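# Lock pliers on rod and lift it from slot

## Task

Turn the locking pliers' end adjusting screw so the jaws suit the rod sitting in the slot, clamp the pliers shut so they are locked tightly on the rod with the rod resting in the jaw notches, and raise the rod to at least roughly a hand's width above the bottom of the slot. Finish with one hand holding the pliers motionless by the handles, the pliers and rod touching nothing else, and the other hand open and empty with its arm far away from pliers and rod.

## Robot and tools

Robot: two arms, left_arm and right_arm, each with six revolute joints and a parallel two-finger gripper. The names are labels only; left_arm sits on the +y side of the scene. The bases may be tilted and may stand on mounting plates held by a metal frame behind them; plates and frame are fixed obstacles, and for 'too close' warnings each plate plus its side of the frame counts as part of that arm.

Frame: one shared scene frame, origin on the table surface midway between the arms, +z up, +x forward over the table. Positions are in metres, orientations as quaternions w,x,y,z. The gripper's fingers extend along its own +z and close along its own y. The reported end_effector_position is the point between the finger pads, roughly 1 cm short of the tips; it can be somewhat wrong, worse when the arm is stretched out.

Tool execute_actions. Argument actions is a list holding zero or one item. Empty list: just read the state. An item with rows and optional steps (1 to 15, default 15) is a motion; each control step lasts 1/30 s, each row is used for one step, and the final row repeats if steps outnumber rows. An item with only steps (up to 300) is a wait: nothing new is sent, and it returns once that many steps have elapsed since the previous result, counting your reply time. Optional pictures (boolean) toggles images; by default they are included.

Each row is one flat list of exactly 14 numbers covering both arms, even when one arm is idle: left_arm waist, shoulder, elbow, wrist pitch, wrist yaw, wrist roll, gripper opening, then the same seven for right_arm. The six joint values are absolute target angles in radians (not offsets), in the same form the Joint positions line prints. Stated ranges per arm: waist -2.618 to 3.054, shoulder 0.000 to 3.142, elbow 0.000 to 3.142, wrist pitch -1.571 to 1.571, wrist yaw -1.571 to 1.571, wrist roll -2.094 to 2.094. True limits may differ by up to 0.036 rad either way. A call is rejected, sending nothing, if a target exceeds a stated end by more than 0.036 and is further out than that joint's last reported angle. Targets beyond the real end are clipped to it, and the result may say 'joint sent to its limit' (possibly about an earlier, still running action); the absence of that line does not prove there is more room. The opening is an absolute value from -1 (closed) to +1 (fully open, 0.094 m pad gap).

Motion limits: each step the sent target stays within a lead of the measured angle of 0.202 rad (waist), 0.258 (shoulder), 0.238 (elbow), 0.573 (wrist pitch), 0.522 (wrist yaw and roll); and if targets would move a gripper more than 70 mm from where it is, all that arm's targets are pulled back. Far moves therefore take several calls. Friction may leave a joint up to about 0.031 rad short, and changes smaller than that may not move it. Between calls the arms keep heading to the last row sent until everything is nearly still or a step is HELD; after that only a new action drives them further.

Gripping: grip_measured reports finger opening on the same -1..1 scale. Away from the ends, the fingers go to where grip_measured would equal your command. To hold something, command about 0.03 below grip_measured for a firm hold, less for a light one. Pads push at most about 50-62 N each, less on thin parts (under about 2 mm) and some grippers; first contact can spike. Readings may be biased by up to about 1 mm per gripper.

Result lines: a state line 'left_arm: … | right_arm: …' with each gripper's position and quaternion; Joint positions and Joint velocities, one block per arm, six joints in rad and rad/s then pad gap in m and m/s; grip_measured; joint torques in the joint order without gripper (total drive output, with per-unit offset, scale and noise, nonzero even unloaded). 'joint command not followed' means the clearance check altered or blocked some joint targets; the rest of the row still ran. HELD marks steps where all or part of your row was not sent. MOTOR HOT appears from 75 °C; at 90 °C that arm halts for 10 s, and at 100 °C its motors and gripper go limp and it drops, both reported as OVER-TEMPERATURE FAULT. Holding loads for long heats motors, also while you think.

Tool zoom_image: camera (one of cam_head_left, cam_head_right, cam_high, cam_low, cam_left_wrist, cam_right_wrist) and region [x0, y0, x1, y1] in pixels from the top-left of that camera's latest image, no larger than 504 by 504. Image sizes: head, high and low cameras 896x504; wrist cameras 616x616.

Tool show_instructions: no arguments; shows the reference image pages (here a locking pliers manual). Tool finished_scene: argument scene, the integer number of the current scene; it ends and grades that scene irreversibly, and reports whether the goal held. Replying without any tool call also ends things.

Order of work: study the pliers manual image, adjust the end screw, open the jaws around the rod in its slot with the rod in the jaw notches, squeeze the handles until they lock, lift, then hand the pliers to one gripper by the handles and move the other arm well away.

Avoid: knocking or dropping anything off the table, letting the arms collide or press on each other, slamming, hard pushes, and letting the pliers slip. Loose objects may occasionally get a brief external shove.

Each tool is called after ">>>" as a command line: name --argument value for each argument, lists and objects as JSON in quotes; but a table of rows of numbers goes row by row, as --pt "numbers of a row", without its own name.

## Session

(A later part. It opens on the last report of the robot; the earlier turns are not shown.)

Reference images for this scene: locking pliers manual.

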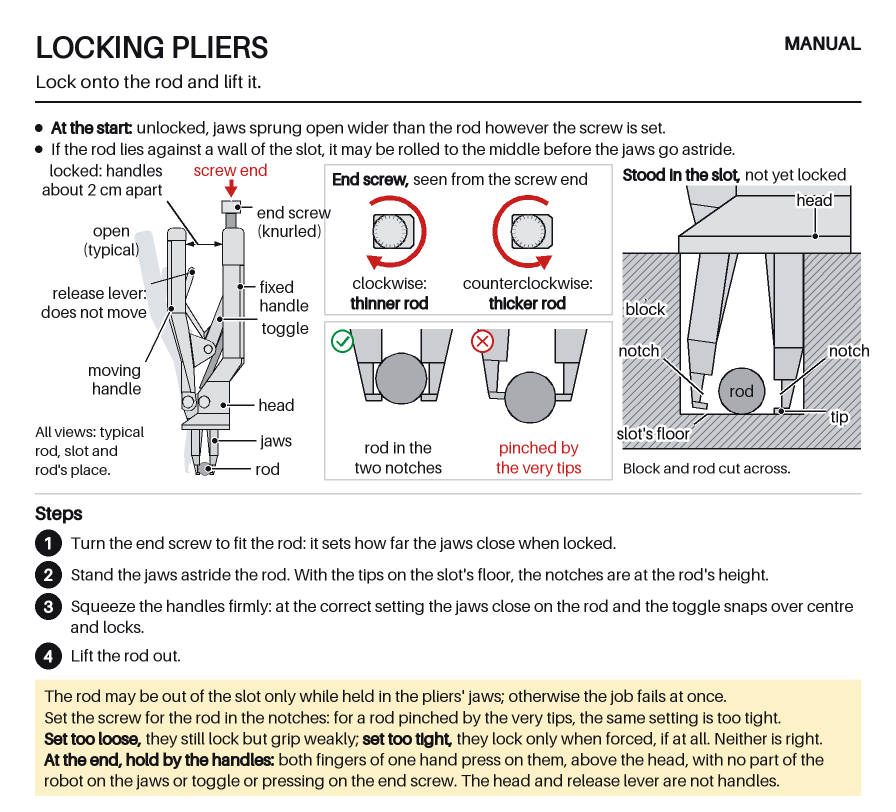

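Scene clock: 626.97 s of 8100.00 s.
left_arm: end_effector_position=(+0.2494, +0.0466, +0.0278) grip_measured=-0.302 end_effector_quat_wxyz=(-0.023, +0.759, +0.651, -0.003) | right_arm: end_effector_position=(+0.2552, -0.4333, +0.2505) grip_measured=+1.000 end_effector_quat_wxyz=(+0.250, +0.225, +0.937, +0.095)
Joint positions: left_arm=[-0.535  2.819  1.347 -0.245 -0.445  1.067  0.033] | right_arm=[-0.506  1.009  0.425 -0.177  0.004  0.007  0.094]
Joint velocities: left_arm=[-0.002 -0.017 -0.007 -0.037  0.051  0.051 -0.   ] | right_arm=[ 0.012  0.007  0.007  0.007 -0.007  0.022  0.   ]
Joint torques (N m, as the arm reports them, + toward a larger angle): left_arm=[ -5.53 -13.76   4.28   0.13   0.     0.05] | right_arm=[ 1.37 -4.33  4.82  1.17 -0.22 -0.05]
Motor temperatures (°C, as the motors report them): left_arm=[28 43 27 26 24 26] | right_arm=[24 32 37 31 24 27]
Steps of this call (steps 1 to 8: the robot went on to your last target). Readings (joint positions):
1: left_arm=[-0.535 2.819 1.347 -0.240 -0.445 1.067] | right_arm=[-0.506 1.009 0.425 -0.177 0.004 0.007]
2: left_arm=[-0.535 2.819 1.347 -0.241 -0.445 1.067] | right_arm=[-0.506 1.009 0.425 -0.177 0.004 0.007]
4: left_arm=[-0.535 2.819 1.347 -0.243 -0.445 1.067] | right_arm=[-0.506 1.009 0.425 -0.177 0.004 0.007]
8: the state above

Keep q1 at −.535 (final ≈ .250,.036).

>>> execute_actions --actions '[{"rows":[[-0.538,2.84,1.36,-0.19,-0.452,1.05,-0.3,-0.5,1,0.4,-0.2,0,0,1],[-0.538,2.845,1.36,-0.17,-0.452,1.05,-0.3,-0.5,1,0.4,-0.2,0,0,1],[-0.538,2.85,1.36,-0.15,-0.452,1.05,-0.3,-0.5,1,0.4,-0.2,0,0,1],[-0.538,2.855,1.36,-0.13,-0.452,1.05,-0.3,-0.5,1,0.4,-0.2,0,0,1],[-0.538,2.86,1.36,-0.13,-0.452,1.05,-0.3,-0.5,1,0.4,-0.2,0,0,1],[-0.538,2.865,1.36,-0.13,-0.452,1.05,-0.3,-0.5,1,0.4,-0.2,0,0,1],[-0.538,2.872,1.36,-0.13,-0.452,1.05,-0.3,-0.5,1,0.4,-0.2,0,0,1],[-0.538,2.88,1.36,-0.125,-0.452,1.05,-0.3,-0.5,1,0.4,-0.2,0,0,1]]}]' --pictures false

>>> execute_actions --actions '[{"steps":10}]'

>>> zoom_image --camera "cam_left_wrist" --region '[250, 270, 430, 430]'

Scene clock: 636.37 s of 8100.00 s.
left_arm: end_effector_position=(+0.2508, +0.0370, +0.0132) grip_measured=-0.302 end_effector_quat_wxyz=(+0.002, +0.748, +0.663, +0.002) | right_arm: end_effector_position=(+0.2552, -0.4333, +0.2505) grip_measured=+1.000 end_effector_quat_wxyz=(+0.250, +0.225, +0.937, +0.095)
Joint positions: left_arm=[-0.535  2.865  1.347 -0.144 -0.445  1.057  0.033] | right_arm=[-0.506  1.009  0.425 -0.177  0.004  0.007  0.094]
Joint velocities: left_arm=[-0.002  0.007  0.007  0.037  0.007 -0.066 -0.001] | right_arm=[-0.002 -0.027 -0.002 -0.007 -0.022  0.051  0.   ]
Joint torques (N m, as the arm reports them, + toward a larger angle): left_arm=[ -5.57 -12.51   4.2    0.53   0.01   0.03] | right_arm=[ 1.44 -4.31  4.71  1.16 -0.25 -0.02]
Motor temperatures (°C, as the motors report them): left_arm=[29 44 27 26 24 26] | right_arm=[24 32 37 31 24 27]
Steps of this call (steps 1 to 15: the robot went on to your last target; steps 16 to 267: nothing new was sent; steps 268 to 282: all 15 steps of this action). Readings (joint positions):
268: left_arm=[-0.535 2.819 1.347 -0.242 -0.445 1.065] | right_arm=[-0.506 1.009 0.425 -0.177 0.004 0.007]
269: left_arm=[-0.535 2.820 1.347 -0.232 -0.445 1.063] | right_arm=[-0.506 1.009 0.425 -0.177 0.004 0.007]
271: left_arm=[-0.535 2.825 1.347 -0.203 -0.445 1.061] | right_arm=[-0.506 1.009 0.425 -0.177 0.004 0.007]
275: left_arm=[-0.535 2.843 1.347 -0.161 -0.445 1.058] | right_arm=[-0.506 1.009 0.425 -0.177 0.004 0.007]
282: the state above

Scene clock: 636.70 s of 8100.00 s.
left_arm: end_effector_position=(+0.2523, +0.0360, +0.0132) grip_measured=-0.302 end_effector_quat_wxyz=(+0.005, +0.747, +0.665, +0.003) | right_arm: end_effector_position=(+0.2552, -0.4333, +0.2505) grip_measured=+1.000 end_effector_quat_wxyz=(+0.250, +0.225, +0.937, +0.095)
Joint positions: left_arm=[-0.535  2.865  1.347 -0.136 -0.445  1.057  0.033] | right_arm=[-0.506  1.009  0.425 -0.177  0.004  0.007  0.094]
Joint velocities: left_arm=[ 0.012  0.002 -0.002  0.051  0.037 -0.022 -0.001] | right_arm=[ 0.002 -0.017  0.017  0.007  0.007 -0.066  0.   ]
Joint torques (N m, as the arm reports them, + toward a larger angle): left_arm=[ -5.59 -12.42   4.17   0.51   0.02   0.04] | right_arm=[ 1.26 -4.21  4.72  1.23 -0.27 -0.05]
Motor temperatures (°C, as the motors report them): left_arm=[29 44 27 26 24 26] | right_arm=[24 32 37 31 24 27]
Steps of this call (steps 1 to 10: the robot went on to your last target). Readings (joint positions):
1: left_arm=[-0.535 2.865 1.347 -0.141 -0.445 1.057] | right_arm=[-0.506 1.009 0.425 -0.177 0.004 0.007]
2: left_arm=[-0.535 2.865 1.347 -0.139 -0.445 1.057] | right_arm=[-0.506 1.009 0.425 -0.177 0.004 0.007]
4: left_arm=[-0.535 2.865 1.347 -0.138 -0.445 1.057] | right_arm=[-0.506 1.009 0.425 -0.177 0.004 0.007]
8: left_arm=[-0.535 2.865 1.347 -0.136 -0.445 1.057] | right_arm=[-0.506 1.009 0.425 -0.177 0.004 0.007]
10: the state above

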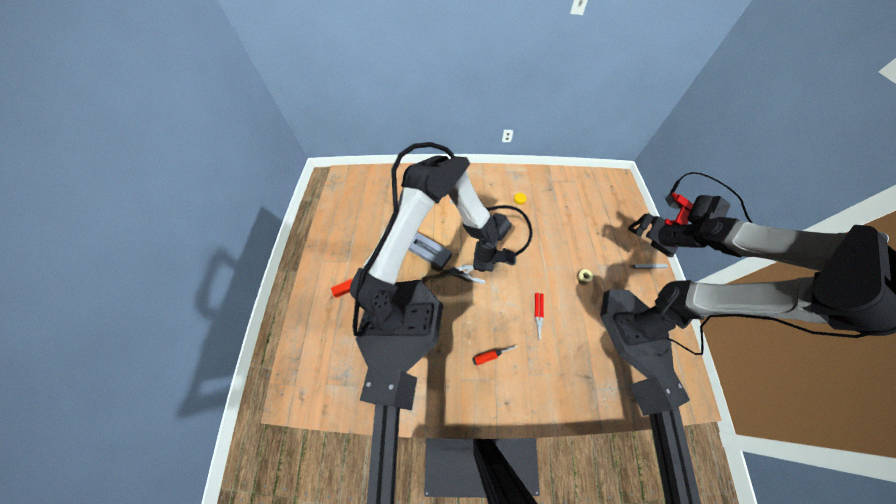

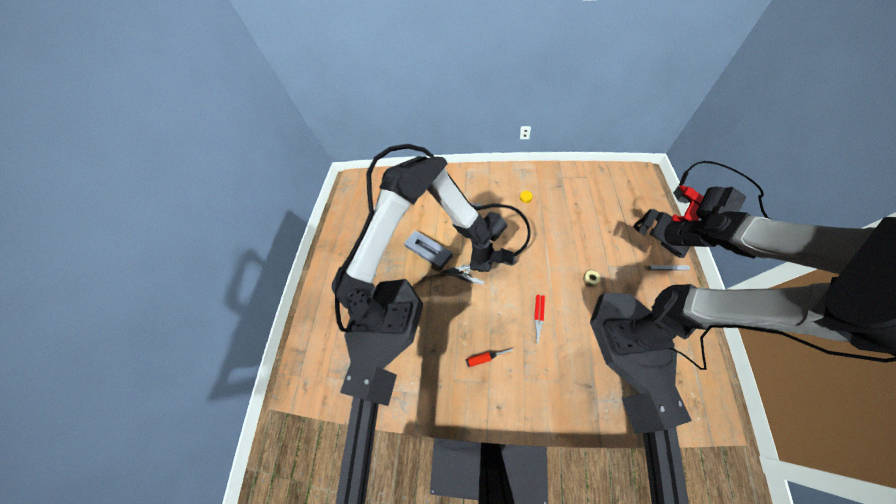

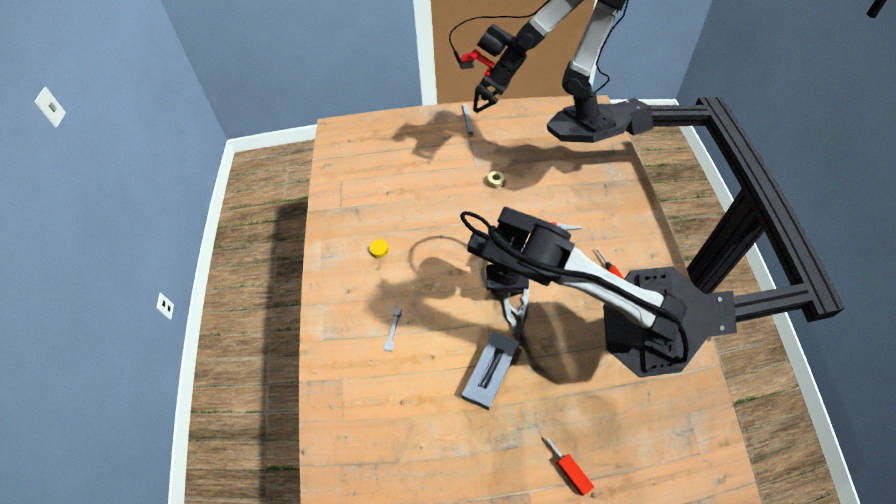

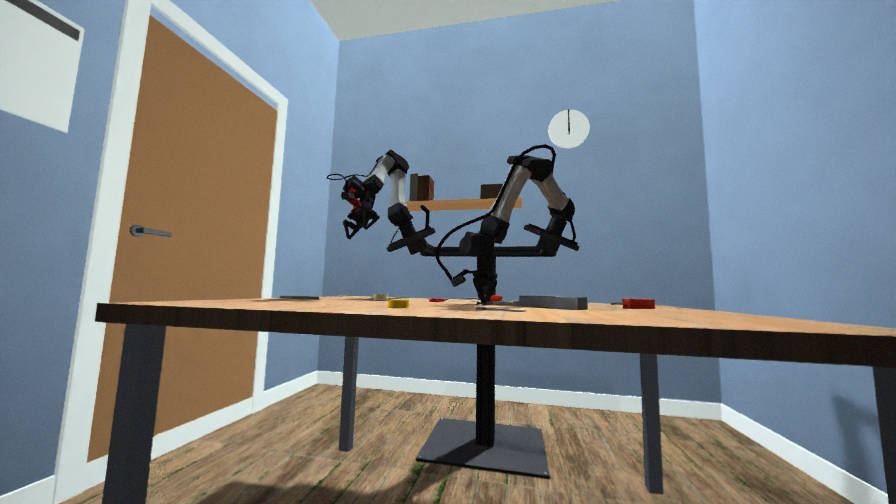

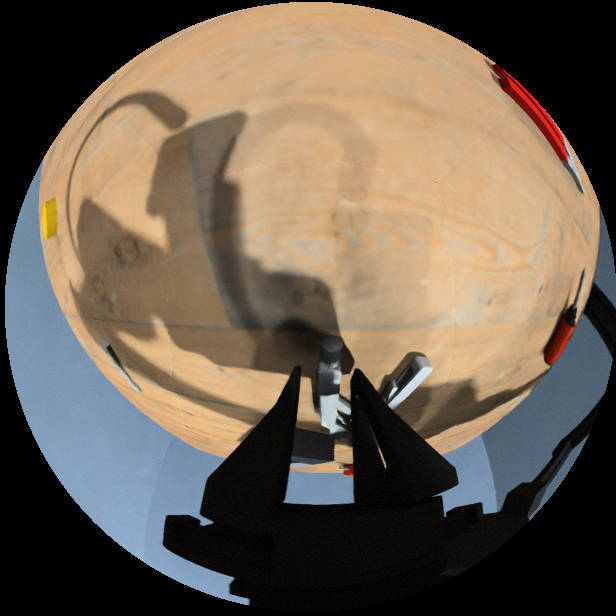

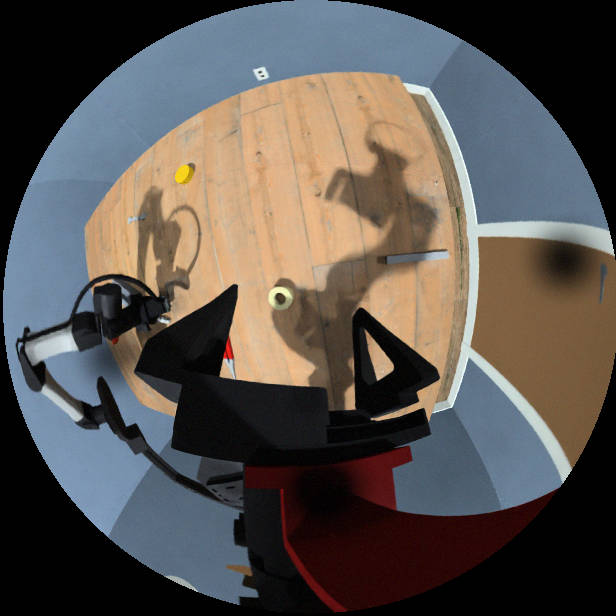

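Region (250, 270, 430, 430) of cam_left_wrist's 616x616 image, scaled by 2.800, with more detail than that image has.

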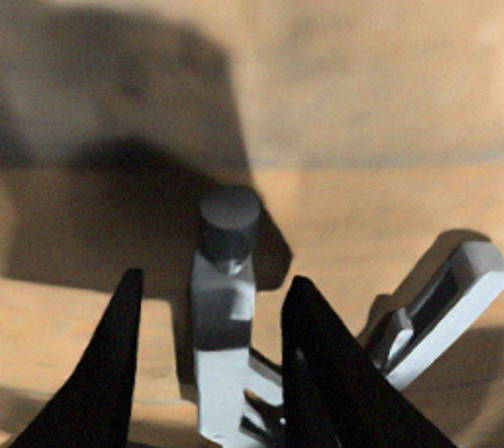

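Close, lift a bit, rotate CCW.

>>> execute_actions --actions '[{"rows":[[-0.538,2.88,1.36,-0.135,-0.452,1.05,-0.5,-0.5,1,0.4,-0.2,0,0,1],[-0.538,2.88,1.36,-0.135,-0.452,1.05,-0.6,-0.5,1,0.4,-0.2,0,0,1],[-0.538,2.88,1.36,-0.135,-0.452,1.05,-0.66,-0.5,1,0.4,-0.2,0,0,1],[-0.538,2.88,1.36,-0.135,-0.452,1.05,-0.7,-0.5,1,0.4,-0.2,0,0,1],[-0.538,2.88,1.36,-0.135,-0.452,1.05,-0.7,-0.5,1,0.4,-0.2,0,0,1],[-0.538,2.88,1.36,-0.135,-0.452,1.05,-0.72,-0.5,1,0.4,-0.2,0,0,1],[-0.538,2.88,1.36,-0.135,-0.452,1.05,-0.74,-0.5,1,0.4,-0.2,0,0,1],[-0.538,2.88,1.36,-0.135,-0.452,1.05,-0.775,-0.5,1,0.4,-0.2,0,0,1]]}]' --pictures false

>>> execute_actions --actions '[{"rows":[[-0.545,2.84,1.35,-0.15,-0.45,1.05,-0.775,-0.5,1,0.4,-0.2,0,0,1],[-0.55,2.83,1.33,-0.17,-0.45,1.05,-0.775,-0.5,1,0.4,-0.2,0,0,1],[-0.555,2.81,1.32,-0.18,-0.45,1.05,-0.775,-0.5,1,0.4,-0.2,0,0,1],[-0.56,2.79,1.31,-0.19,-0.45,1.05,-0.775,-0.5,1,0.4,-0.2,0,0,1],[-0.565,2.78,1.3,-0.205,-0.45,1.0,-0.775,-0.5,1,0.4,-0.2,0,0,1],[-0.565,2.78,1.3,-0.205,-0.45,1.0,-0.775,-0.5,1,0.4,-0.2,0,0,1],[-0.565,2.78,1.3,-0.205,-0.45,0.9,-0.775,-0.5,1,0.4,-0.2,0,0,1],[-0.565,2.78,1.3,-0.205,-0.45,0.8,-0.775,-0.5,1,0.4,-0.2,0,0,1],[-0.565,2.78,1.3,-0.205,-0.45,0.6,-0.775,-0.5,1,0.4,-0.2,0,0,1],[-0.565,2.78,1.3,-0.205,-0.45,-2.07,-0.775,-0.5,1,0.4,-0.2,0,0,1]]}]' --pictures false

>>> execute_actions --actions '[{"steps":55}]'

Scene clock: 650.73 s of 8100.00 s.
left_arm: end_effector_position=(+0.2519, +0.0351, +0.0133) grip_measured=-0.734 end_effector_quat_wxyz=(+0.006, +0.743, +0.669, +0.000) | right_arm: end_effector_position=(+0.2552, -0.4333, +0.2505) grip_measured=+1.000 end_effector_quat_wxyz=(+0.250, +0.225, +0.937, +0.095)
Joint positions: left_arm=[-0.535  2.865  1.347 -0.134 -0.44   1.047  0.012] | right_arm=[-0.506  1.009  0.425 -0.177  0.004  0.007  0.094]
Joint velocities: left_arm=[ 0.002  0.002  0.002  0.007  0.022 -0.022 -0.   ] | right_arm=[ 0.007 -0.007 -0.002  0.037 -0.037 -0.037  0.   ]
Joint torques (N m, as the arm reports them, + toward a larger angle): left_arm=[ -5.56 -12.4    4.19   0.39  -0.03   0.13] | right_arm=[ 1.28 -4.25  4.87  1.17 -0.25 -0.01]
Motor temperatures (°C, as the motors report them): left_arm=[29 44 27 26 24 26] | right_arm=[24 32 37 31 24 27]
Steps of this call (steps 1 to 15: the robot went on to your last target; steps 16 to 406: nothing new was sent; steps 407 to 421: all 15 steps of this action). Readings (joint positions):
407: left_arm=[-0.535 2.865 1.347 -0.135 -0.445 1.057] | right_arm=[-0.506 1.009 0.425 -0.177 0.004 0.007]
408: left_arm=[-0.535 2.865 1.347 -0.135 -0.445 1.056] | right_arm=[-0.506 1.009 0.425 -0.177 0.004 0.007]
410: left_arm=[-0.535 2.865 1.347 -0.135 -0.445 1.056] | right_arm=[-0.506 1.009 0.425 -0.177 0.004 0.007]
414: left_arm=[-0.535 2.865 1.347 -0.134 -0.441 1.049] | right_arm=[-0.506 1.009 0.425 -0.177 0.004 0.007]
421: the state above

Scene clock: 651.23 s of 8100.00 s.
left_arm: end_effector_position=(+0.2606, +0.0329, +0.0400) grip_measured=-0.735 end_effector_quat_wxyz=(+0.016, +0.469, +0.883, -0.004) | right_arm: end_effector_position=(+0.2552, -0.4333, +0.2505) grip_measured=+1.000 end_effector_quat_wxyz=(+0.250, +0.225, +0.937, +0.095)
Joint positions: left_arm=[-0.558  2.783  1.32  -0.179 -0.437  0.33   0.012] | right_arm=[-0.506  1.009  0.425 -0.177  0.004  0.007  0.094]
Joint velocities: left_arm=[ 0.017 -0.012  0.012 -0.051 -0.037 -2.835 -0.001] | right_arm=[ 0.002  0.012 -0.012 -0.007 -0.051 -0.037  0.   ]
Joint torques (N m, as the arm reports them, + toward a larger angle): left_arm=[ -5.91 -14.21   1.78   0.25  -0.06   0.08] | right_arm=[ 1.46 -4.48  4.8   1.13 -0.22 -0.04]
Motor temperatures (°C, as the motors report them): left_arm=[29 44 27 26 24 26] | right_arm=[24 32 37 31 24 27]
Steps of this call (steps 1 to 15: all 15 steps of this action). Readings (joint positions):
1: left_arm=[-0.535 2.864 1.347 -0.135 -0.440 1.047] | right_arm=[-0.506 1.009 0.425 -0.177 0.004 0.007]
2: left_arm=[-0.535 2.861 1.347 -0.138 -0.438 1.046] | right_arm=[-0.506 1.009 0.425 -0.177 0.004 0.007]
4: left_arm=[-0.539 2.843 1.339 -0.145 -0.433 1.045] | right_arm=[-0.506 1.009 0.425 -0.177 0.004 0.007]
8: left_arm=[-0.556 2.794 1.320 -0.170 -0.432 0.975] | right_arm=[-0.506 1.009 0.425 -0.177 0.004 0.007]
15: the state above

Scene clock: 653.07 s of 8100.00 s.
left_arm: end_effector_position=(+0.2582, +0.0377, +0.0399) grip_measured=-0.740 end_effector_quat_wxyz=(+0.007, -0.647, +0.763, -0.005) | right_arm: end_effector_position=(+0.2552, -0.4333, +0.2505) grip_measured=+1.000 end_effector_quat_wxyz=(+0.250, +0.225, +0.937, +0.095)
Joint positions: left_arm=[-0.558  2.783  1.32  -0.2   -0.452 -2.062  0.012] | right_arm=[-0.506  1.009  0.425 -0.177  0.004  0.007  0.094]
Joint velocities: left_arm=[ 0.002  0.002 -0.012 -0.051 -0.007  0.095  0.002] | right_arm=[ 0.002  0.002  0.002 -0.081  0.051 -0.125  0.   ]
Joint torques (N m, as the arm reports them, + toward a larger angle): left_arm=[ -5.82 -14.     1.5    0.25  -0.04   0.03] | right_arm=[ 1.47 -4.26  4.8   1.14 -0.27  0.  ]
Motor temperatures (°C, as the motors report them): left_arm=[29 44 27 26 24 26] | right_arm=[24 32 37 31 24 27]
Steps of this call (steps 1 to 55: the robot went on to your last target). Readings (joint positions):
1: left_arm=[-0.558 2.783 1.320 -0.179 -0.438 0.231] | right_arm=[-0.506 1.009 0.425 -0.177 0.004 0.007]
2: left_arm=[-0.558 2.783 1.320 -0.181 -0.439 0.133] | right_arm=[-0.506 1.009 0.425 -0.177 0.004 0.007]
4: left_arm=[-0.558 2.783 1.320 -0.182 -0.440 -0.063] | right_arm=[-0.506 1.009 0.425 -0.177 0.004 0.007]
8: left_arm=[-0.558 2.783 1.320 -0.184 -0.444 -0.456] | right_arm=[-0.506 1.009 0.425 -0.177 0.004 0.007]
55: the state above

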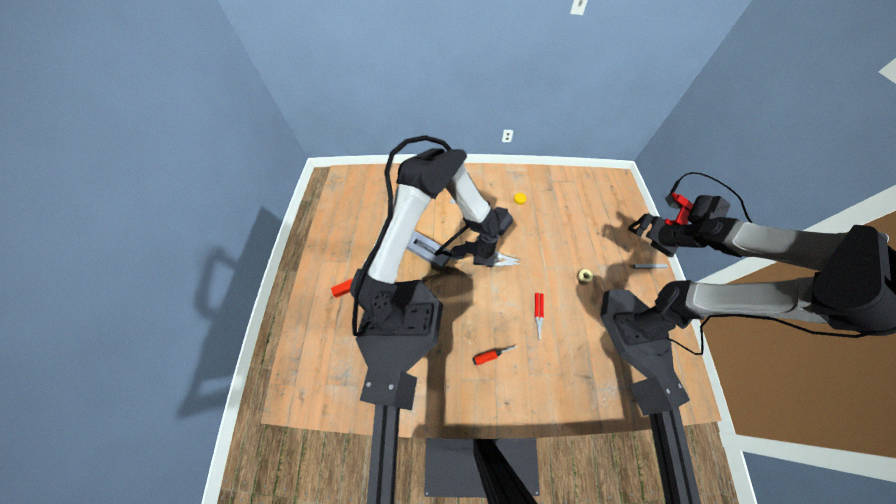

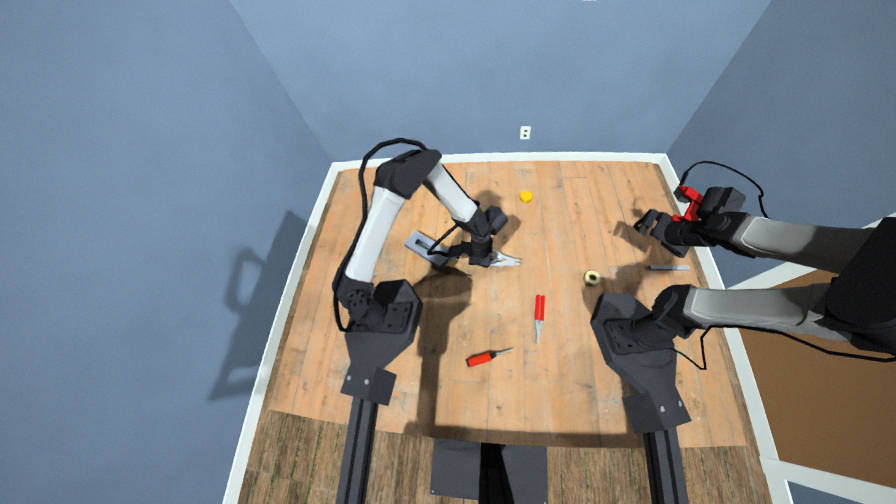

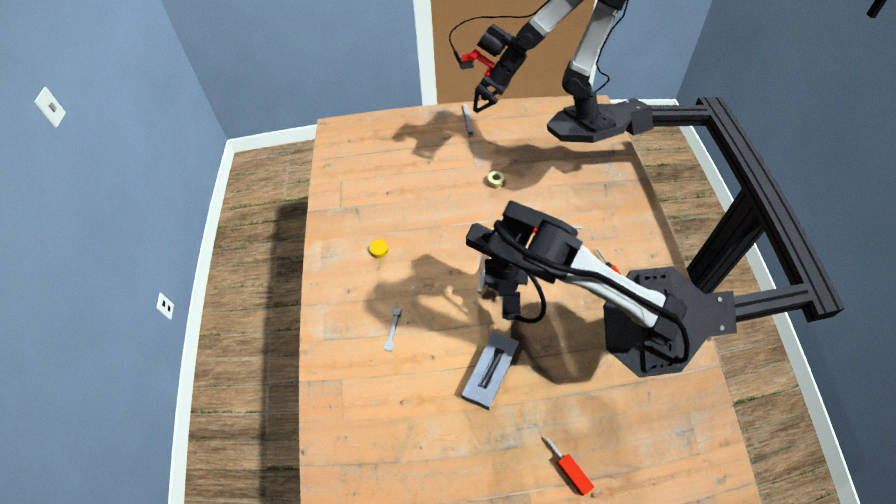

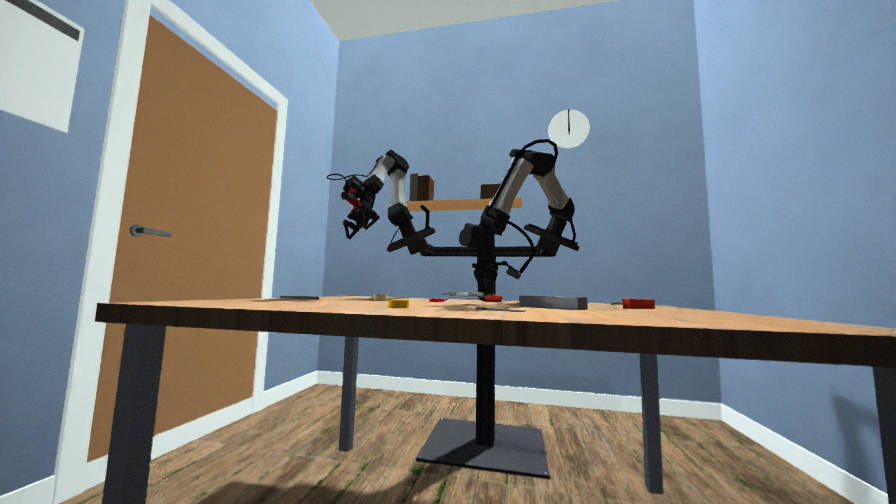

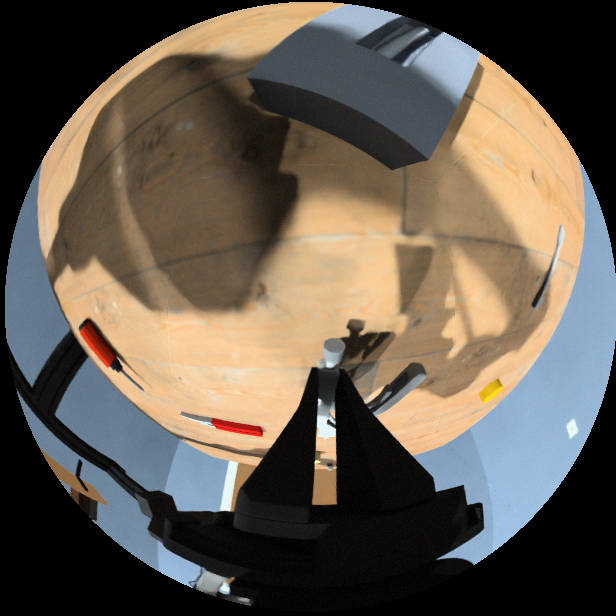

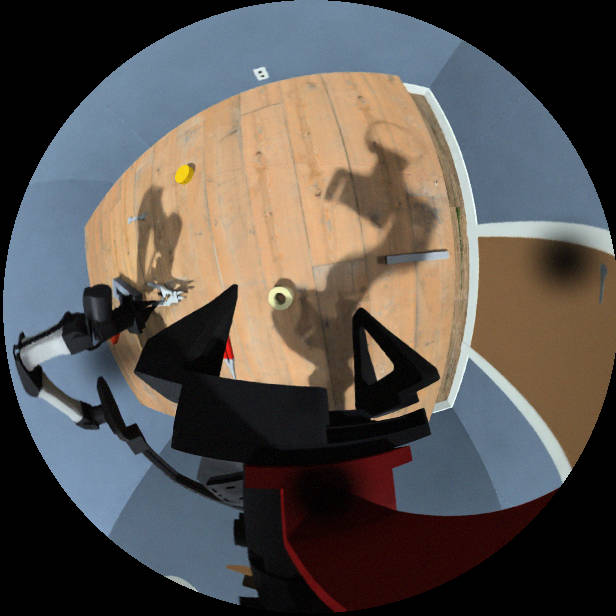

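>>> execute_actions --actions '[{"rows":[[-0.545,2.81,1.34,-0.18,-0.45,-2.07,-0.775,-0.5,1,0.4,-0.2,0,0,1],[-0.54,2.82,1.345,-0.17,-0.45,-2.07,-0.775,-0.5,1,0.4,-0.2,0,0,1],[-0.535,2.83,1.35,-0.16,-0.45,-2.07,-0.775,-0.5,1,0.4,-0.2,0,0,1],[-0.53,2.84,1.355,-0.15,-0.45,-2.07,-0.775,-0.5,1,0.4,-0.2,0,0,1],[-0.525,2.85,1.36,-0.14,-0.45,-2.07,-0.775,-0.5,1,0.4,-0.2,0,0,1],[-0.523,2.858,1.36,-0.135,-0.45,-2.07,-0.775,-0.5,1,0.4,-0.2,0,0,1],[-0.523,2.866,1.36,-0.135,-0.45,-2.07,-0.775,-0.5,1,0.4,-0.2,0,0,1],[-0.523,2.872,1.36,-0.135,-0.45,-2.07,-0.775,-0.5,1,0.4,-0.2,0,0,1],[-0.523,2.876,1.36,-0.135,-0.45,-2.07,-0.775,-0.5,1,0.4,-0.2,0,0,1]]}]' --pictures false

>>> execute_actions --actions '[{"steps":8}]' --pictures false

Scene clock: 660.50 s of 8100.00 s.
left_arm: end_effector_position=(+0.2487, +0.0409, +0.0130) grip_measured=-0.740 end_effector_quat_wxyz=(-0.003, +0.655, -0.756, -0.005) | right_arm: end_effector_position=(+0.2552, -0.4333, +0.2505) grip_measured=+1.000 end_effector_quat_wxyz=(+0.250, +0.225, +0.937, +0.095)
Joint positions: left_arm=[-0.531  2.863  1.342 -0.153 -0.451 -2.064  0.012] | right_arm=[-0.506  1.009  0.425 -0.177  0.004  0.007  0.094]
Joint velocities: left_arm=[-0.012  0.002 -0.017 -0.022 -0.037 -0.022  0.   ] | right_arm=[ 0.007 -0.002  0.007 -0.022 -0.051 -0.051  0.   ]
Joint torques (N m, as the arm reports them, + toward a larger angle): left_arm=[ -4.62 -12.45   4.47   0.45  -0.04   0.06] | right_arm=[ 1.38 -4.43  4.83  1.18 -0.28 -0.01]
Motor temperatures (°C, as the motors report them): left_arm=[29 45 27 26 24 26] | right_arm=[24 32 37 31 24 27]
Steps of this call (steps 1 to 15: the robot went on to your last target; steps 16 to 208: nothing new was sent; steps 209 to 223: all 15 steps of this action). Readings (joint positions):
209: left_arm=[-0.558 2.784 1.320 -0.200 -0.452 -2.063] | right_arm=[-0.506 1.009 0.425 -0.177 0.004 0.007]
210: left_arm=[-0.558 2.787 1.322 -0.198 -0.452 -2.063] | right_arm=[-0.506 1.009 0.425 -0.177 0.004 0.007]
212: left_arm=[-0.554 2.804 1.330 -0.189 -0.452 -2.063] | right_arm=[-0.506 1.009 0.425 -0.177 0.004 0.007]
216: left_arm=[-0.537 2.845 1.342 -0.164 -0.452 -2.063] | right_arm=[-0.506 1.009 0.425 -0.177 0.004 0.007]
223: the state above

Scene clock: 660.77 s of 8100.00 s.
left_arm: end_effector_position=(+0.2487, +0.0409, +0.0130) grip_measured=-0.740 end_effector_quat_wxyz=(-0.003, +0.655, -0.756, -0.005) | right_arm: end_effector_position=(+0.2552, -0.4333, +0.2505) grip_measured=+1.000 end_effector_quat_wxyz=(+0.250, +0.225, +0.937, +0.095)
Joint positions: left_arm=[-0.531  2.863  1.342 -0.153 -0.451 -2.064  0.012] | right_arm=[-0.506  1.009  0.425 -0.177  0.004  0.007  0.094]
Joint velocities: left_arm=[-0.007 -0.002  0.002 -0.051 -0.066  0.037  0.   ] | right_arm=[-0.007 -0.002  0.007 -0.051  0.037 -0.037  0.   ]
Joint torques (N m, as the arm reports them, + toward a larger angle): left_arm=[ -4.68 -12.43   4.44   0.44  -0.03   0.04] | right_arm=[ 1.41 -4.38  4.82  1.18 -0.27 -0.04]
Motor temperatures (°C, as the motors report them): left_arm=[29 45 27 26 24 26] | right_arm=[24 32 37 31 24 27]
Steps of this call (steps 1 to 8: the robot went on to your last target). Readings (joint positions):
1: left_arm=[-0.531 2.863 1.342 -0.153 -0.451 -2.064] | right_arm=[-0.506 1.009 0.425 -0.177 0.004 0.007]
2: left_arm=[-0.531 2.863 1.342 -0.153 -0.451 -2.064] | right_arm=[-0.506 1.009 0.425 -0.177 0.004 0.007]
4: left_arm=[-0.531 2.863 1.342 -0.153 -0.451 -2.064] | right_arm=[-0.506 1.009 0.425 -0.177 0.004 0.007]
8: the state above

>>> execute_actions --actions '[{"rows":[[-0.523,2.87,1.36,-0.145,-0.45,-2.07,-0.6,-0.5,1,0.4,-0.2,0,0,1],[-0.523,2.87,1.36,-0.145,-0.45,-2.07,-0.35,-0.5,1,0.4,-0.2,0,0,1],[-0.523,2.87,1.36,-0.145,-0.45,-2.07,-0.35,-0.5,1,0.4,-0.2,0,0,1],[-0.523,2.87,1.36,-0.145,-0.45,-2.07,-0.35,-0.5,1,0.4,-0.2,0,0,1],[-0.523,2.87,1.36,-0.145,-0.45,-2.07,-0.35,-0.5,1,0.4,-0.2,0,0,1],[-0.523,2.87,1.36,-0.145,-0.45,-2.07,-0.35,-0.5,1,0.4,-0.2,0,0,1],[-0.54,2.84,1.33,-0.19,-0.45,-2.07,-0.35,-0.5,1,0.4,-0.2,0,0,1],[-0.55,2.82,1.31,-0.21,-0.45,-2.07,-0.35,-0.5,1,0.4,-0.2,0,0,1],[-0.56,2.79,1.3,-0.23,-0.45,-2.07,-0.35,-0.5,1,0.4,-0.2,0,0,1],[-0.57,2.76,1.28,-0.25,-0.45,-2.07,-0.35,-0.5,1,0.4,-0.2,0,0,1],[-0.57,2.73,1.27,-0.27,-0.45,-2.07,-0.35,-0.5,1,0.4,-0.2,0,0,1],[-0.57,2.7,1.26,-0.29,-0.45,-2.07,-0.35,-0.5,1,0.4,-0.2,0,0,1],[-0.57,2.67,1.25,-0.3,-0.45,-2.0,-0.35,-0.5,1,0.4,-0.2,0,0,1],[-0.57,2.64,1.24,-0.3,-0.45,-1.8,-0.35,-0.5,1,0.4,-0.2,0,0,1],[-0.57,2.6,1.23,-0.3,-0.45,-1.5,-0.35,-0.5,1,0.4,-0.2,0,0,1]]}]' --pictures false

>>> execute_actions --actions '[{"rows":[[-0.55,2.57,1.22,-0.25,-0.35,1.56,-0.35,-0.5,1,0.4,-0.2,0,0,1],[-0.53,2.55,1.2,-0.2,-0.25,1.56,-0.35,-0.5,1,0.4,-0.2,0,0,1],[-0.5,2.53,1.18,-0.15,-0.15,1.56,-0.35,-0.5,1,0.4,-0.2,0,0,1],[-0.47,2.52,1.16,-0.1,-0.05,1.56,-0.35,-0.5,1,0.4,-0.2,0,0,1],[-0.44,2.52,1.14,-0.05,0.05,1.56,-0.35,-0.5,1,0.4,-0.2,0,0,1],[-0.41,2.52,1.12,0,0.15,1.56,-0.35,-0.5,1,0.4,-0.2,0,0,1],[-0.38,2.52,1.1,0.05,0.25,1.56,-0.35,-0.5,1,0.4,-0.2,0,0,1],[-0.35,2.52,1.08,0.1,0.32,1.56,-0.35,-0.5,1,0.4,-0.2,0,0,1],[-0.32,2.52,1.06,0.15,0.32,1.56,-0.35,-0.5,1,0.4,-0.2,0,0,1],[-0.29,2.52,1.04,0.2,0.32,1.56,-0.35,-0.5,1,0.4,-0.2,0,0,1],[-0.26,2.52,1.02,0.21,0.32,1.56,-0.35,-0.5,1,0.4,-0.2,0,0,1],[-0.23,2.52,1.0,0.21,0.32,1.56,-0.35,-0.5,1,0.4,-0.2,0,0,1],[-0.2,2.52,0.99,0.21,0.32,1.56,-0.35,-0.5,1,0.4,-0.2,0,0,1],[-0.17,2.52,0.98,0.21,0.32,1.56,-0.35,-0.5,1,0.4,-0.2,0,0,1],[-0.14,2.52,0.97,0.21,0.32,1.56,-0.35,-0.5,1,0.4,-0.2,0,0,1]]}]' --pictures false

>>> execute_actions --actions '[{"rows":[[-0.12,2.53,0.96,0.21,0.32,1.56,-0.35,-0.5,1,0.4,-0.2,0,0,1],[-0.1,2.54,0.955,0.21,0.32,1.56,-0.35,-0.5,1,0.4,-0.2,0,0,1],[-0.093,2.55,0.955,0.21,0.32,1.56,-0.35,-0.5,1,0.4,-0.2,0,0,1],[-0.093,2.56,0.955,0.21,0.32,1.56,-0.35,-0.5,1,0.4,-0.2,0,0,1],[-0.093,2.57,0.955,0.21,0.32,1.56,-0.35,-0.5,1,0.4,-0.2,0,0,1],[-0.093,2.58,0.955,0.21,0.32,1.56,-0.35,-0.5,1,0.4,-0.2,0,0,1],[-0.093,2.59,0.955,0.21,0.32,1.56,-0.35,-0.5,1,0.4,-0.2,0,0,1],[-0.093,2.6,0.955,0.21,0.32,1.56,-0.35,-0.5,1,0.4,-0.2,0,0,1],[-0.093,2.61,0.955,0.21,0.32,1.56,-0.35,-0.5,1,0.4,-0.2,0,0,1],[-0.093,2.62,0.955,0.21,0.32,1.56,-0.35,-0.5,1,0.4,-0.2,0,0,1],[-0.093,2.63,0.955,0.21,0.32,1.56,-0.35,-0.5,1,0.4,-0.2,0,0,1]]}]' --pictures false

>>> execute_actions --actions '[{"steps":30}]'

Scene clock: 693.17 s of 8100.00 s.
left_arm: end_effector_position=(+0.2605, +0.0494, +0.0683) grip_measured=-0.352 end_effector_quat_wxyz=(+0.006, -0.591, +0.807, -0.001) | right_arm: end_effector_position=(+0.2552, -0.4333, +0.2505) grip_measured=+1.000 end_effector_quat_wxyz=(+0.250, +0.225, +0.937, +0.095)
Joint positions: left_arm=[-0.565  2.675  1.26  -0.259 -0.451 -1.932  0.03 ] | right_arm=[-0.506  1.009  0.425 -0.177  0.004  0.007  0.094]
Joint velocities: left_arm=[-0.042 -0.984 -0.266 -0.242  0.037  2.821  0.001] | right_arm=[ 0.002 -0.012 -0.002  0.037 -0.007 -0.007  0.   ]
Joint torques (N m, as the arm reports them, + toward a larger angle): left_arm=[ -5.31 -14.92   2.38   0.24  -0.05   0.12] | right_arm=[ 1.43 -4.57  4.89  1.18 -0.26 -0.02]
Motor temperatures (°C, as the motors report them): left_arm=[29 45 27 26 24 26] | right_arm=[24 32 37 31 24 27]
Steps of this call (steps 1 to 15: the robot went on to your last target; steps 16 to 957: nothing new was sent; steps 958 to 972: all 15 steps of this action). Readings (joint positions):
958: left_arm=[-0.531 2.863 1.342 -0.153 -0.451 -2.064] | right_arm=[-0.506 1.009 0.425 -0.177 0.004 0.007]
959: left_arm=[-0.531 2.863 1.342 -0.152 -0.451 -2.064] | right_arm=[-0.506 1.009 0.425 -0.177 0.004 0.007]
961: left_arm=[-0.531 2.863 1.342 -0.152 -0.451 -2.064] | right_arm=[-0.506 1.009 0.425 -0.177 0.004 0.007]
965: left_arm=[-0.532 2.857 1.339 -0.162 -0.451 -2.064] | right_arm=[-0.506 1.009 0.425 -0.177 0.004 0.007]
972: the state above

Scene clock: 693.67 s of 8100.00 s.
left_arm: end_effector_position=(+0.2934, +0.0563, +0.0861) grip_measured=-0.352 end_effector_quat_wxyz=(-0.047, -0.096, +0.933, -0.344) | right_arm: end_effector_position=(+0.2552, -0.4333, +0.2505) grip_measured=+1.000 end_effector_quat_wxyz=(+0.250, +0.225, +0.937, +0.095)
Joint positions: left_arm=[-0.2    2.501  1.008  0.144  0.245 -0.453  0.03 ] | right_arm=[-0.506  1.009  0.425 -0.177  0.004  0.007  0.094]
Joint velocities: left_arm=[ 0.813 -0.007 -0.349  0.374  0.418  2.85   0.001] | right_arm=[-0.007 -0.017  0.002  0.051  0.007  0.007  0.   ]
Joint torques (N m, as the arm reports them, + toward a larger angle): left_arm=[ -4.09 -10.44   1.16   0.83   0.43   0.12] | right_arm=[ 1.52 -4.36  4.7   1.2  -0.27 -0.03]
Motor temperatures (°C, as the motors report them): left_arm=[29 45 27 26 24 26] | right_arm=[24 32 37 31 24 27]
Steps of this call (steps 1 to 15: all 15 steps of this action). Readings (joint positions):
1: left_arm=[-0.566 2.639 1.251 -0.262 -0.439 -1.833] | right_arm=[-0.506 1.009 0.425 -0.177 0.004 0.007]
2: left_arm=[-0.563 2.604 1.241 -0.255 -0.410 -1.734] | right_arm=[-0.506 1.009 0.425 -0.177 0.004 0.007]
4: left_arm=[-0.544 2.543 1.216 -0.211 -0.308 -1.537] | right_arm=[-0.506 1.009 0.425 -0.177 0.004 0.007]
8: left_arm=[-0.431 2.501 1.151 -0.055 -0.014 -1.143] | right_arm=[-0.506 1.009 0.425 -0.177 0.004 0.007]
15: the state above

Scene clock: 694.17 s of 8100.00 s.
left_arm: end_effector_position=(+0.2542, +0.0747, +0.0460) grip_measured=-0.352 end_effector_quat_wxyz=(+0.158, +0.514, +0.776, -0.329) | right_arm: end_effector_position=(+0.2552, -0.4333, +0.2505) grip_measured=+1.000 end_effector_quat_wxyz=(+0.250, +0.225, +0.937, +0.095)
Joint positions: left_arm=[-0.091  2.617  0.971  0.199  0.311  1.025  0.03 ] | right_arm=[-0.506  1.009  0.425 -0.177  0.004  0.007  0.094]
Joint velocities: left_arm=[-0.002  0.042 -0.037 -0.066 -0.051  2.733 -0.001] | right_arm=[-0.002 -0.002 -0.002  0.081  0.022 -0.037  0.   ]
Joint torques (N m, as the arm reports them, + toward a larger angle): left_arm=[ -4.78 -10.51  -0.28   0.51   0.54   0.14] | right_arm=[ 1.43 -4.22  4.79  1.17 -0.26 -0.04]
Motor temperatures (°C, as the motors report them): left_arm=[29 45 27 26 24 26] | right_arm=[24 32 37 31 24 27]
Steps of this call (steps 1 to 15: all 15 steps of this action). Readings (joint positions):
1: left_arm=[-0.172 2.502 0.996 0.155 0.258 -0.354] | right_arm=[-0.506 1.009 0.425 -0.177 0.004 0.007]
2: left_arm=[-0.146 2.505 0.988 0.165 0.269 -0.256] | right_arm=[-0.506 1.009 0.425 -0.177 0.004 0.007]
4: left_arm=[-0.107 2.520 0.980 0.181 0.282 -0.059] | right_arm=[-0.506 1.009 0.425 -0.177 0.004 0.007]
8: left_arm=[-0.091 2.562 0.977 0.196 0.298 0.335] | right_arm=[-0.506 1.009 0.425 -0.177 0.004 0.007]
15: the state above

Scene clock: 695.17 s of 8100.00 s.
left_arm: end_effector_position=(+0.2540, +0.0741, +0.0465) grip_measured=-0.352 end_effector_quat_wxyz=(+0.241, +0.698, +0.615, -0.278) | right_arm: end_effector_position=(+0.2552, -0.4333, +0.2505) grip_measured=+1.000 end_effector_quat_wxyz=(+0.250, +0.225, +0.937, +0.095)
Joint positions: left_arm=[-0.091  2.617  0.97   0.201  0.316  1.553  0.03 ] | right_arm=[-0.506  1.009  0.425 -0.177  0.004  0.007  0.094]
Joint velocities: left_arm=[ 0.002 -0.007 -0.002  0.095  0.037  0.007 -0.001] | right_arm=[ 0.007 -0.002  0.007 -0.022 -0.051  0.022  0.   ]
Joint torques (N m, as the arm reports them, + toward a larger angle): left_arm=[ -4.87 -10.25  -0.48   0.46   0.55   0.18] | right_arm=[ 1.48 -4.33  4.91  1.18 -0.28 -0.05]
Motor temperatures (°C, as the motors report them): left_arm=[29 45 27 26 24 26] | right_arm=[24 32 37 31 24 27]
Steps of this call (steps 1 to 30: the robot went on to your last target). Readings (joint positions):
1: left_arm=[-0.091 2.617 0.970 0.199 0.312 1.123] | right_arm=[-0.506 1.009 0.425 -0.177 0.004 0.007]
2: left_arm=[-0.091 2.617 0.970 0.199 0.313 1.209] | right_arm=[-0.506 1.009 0.425 -0.177 0.004 0.007]
4: left_arm=[-0.091 2.617 0.970 0.201 0.314 1.334] | right_arm=[-0.506 1.009 0.425 -0.177 0.004 0.007]
8: left_arm=[-0.091 2.617 0.970 0.201 0.315 1.465] | right_arm=[-0.506 1.009 0.425 -0.177 0.004 0.007]
30: the state above

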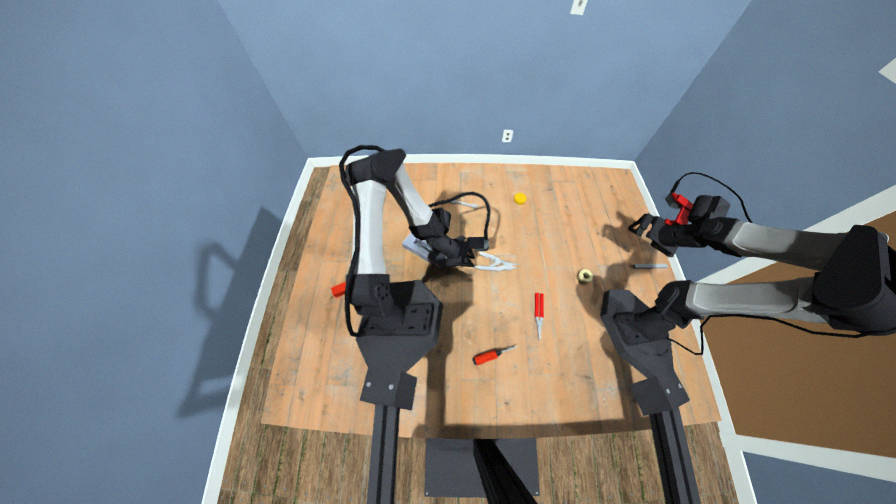

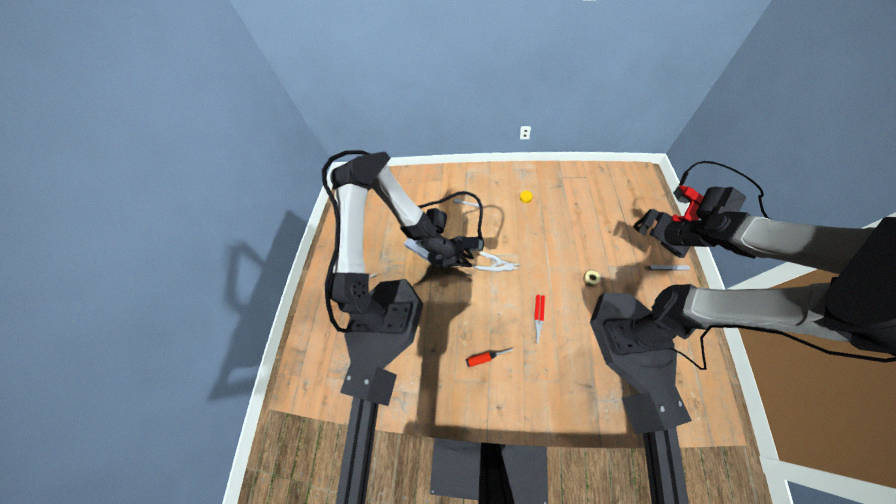

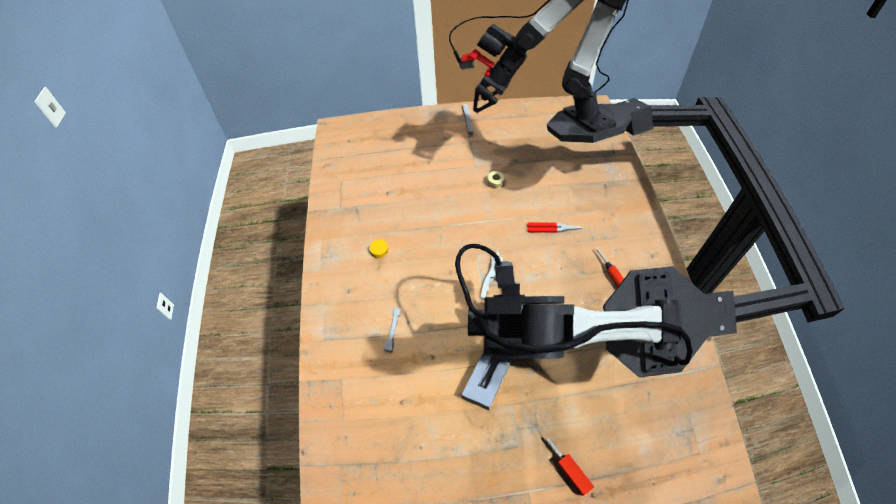

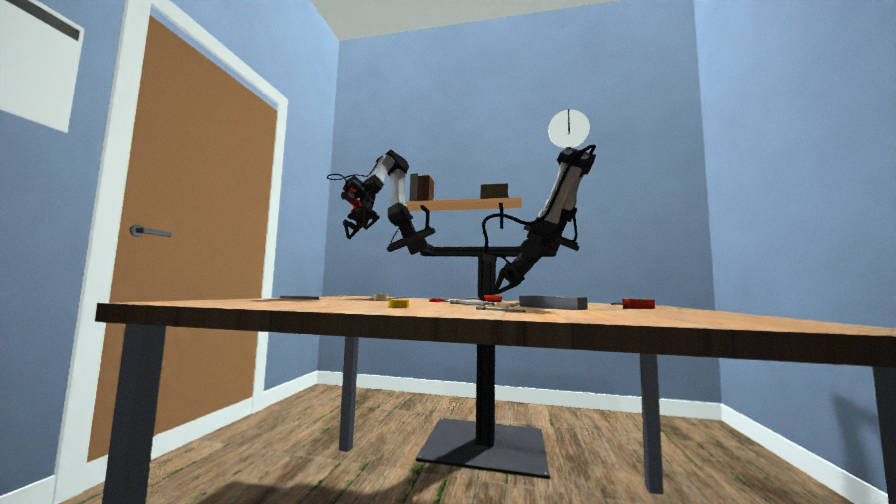

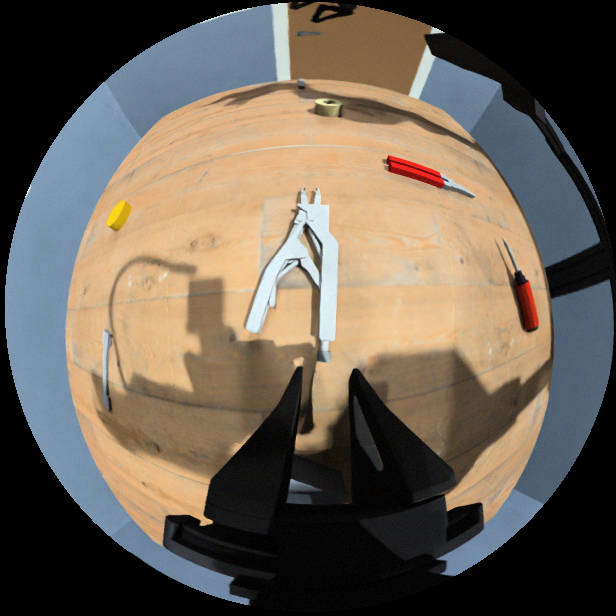

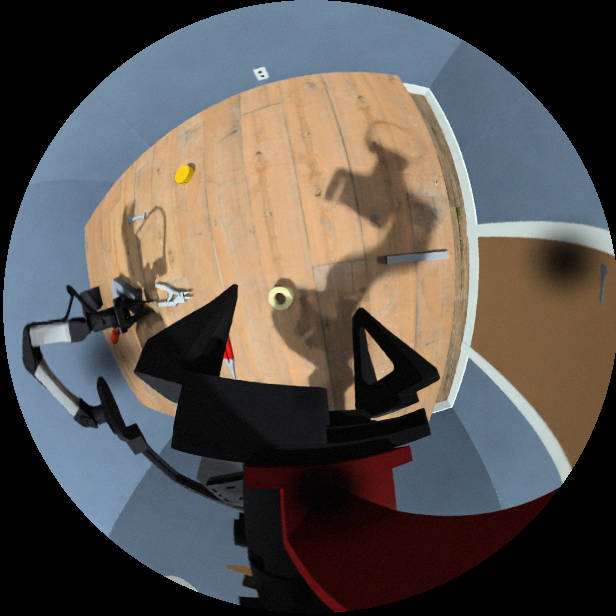

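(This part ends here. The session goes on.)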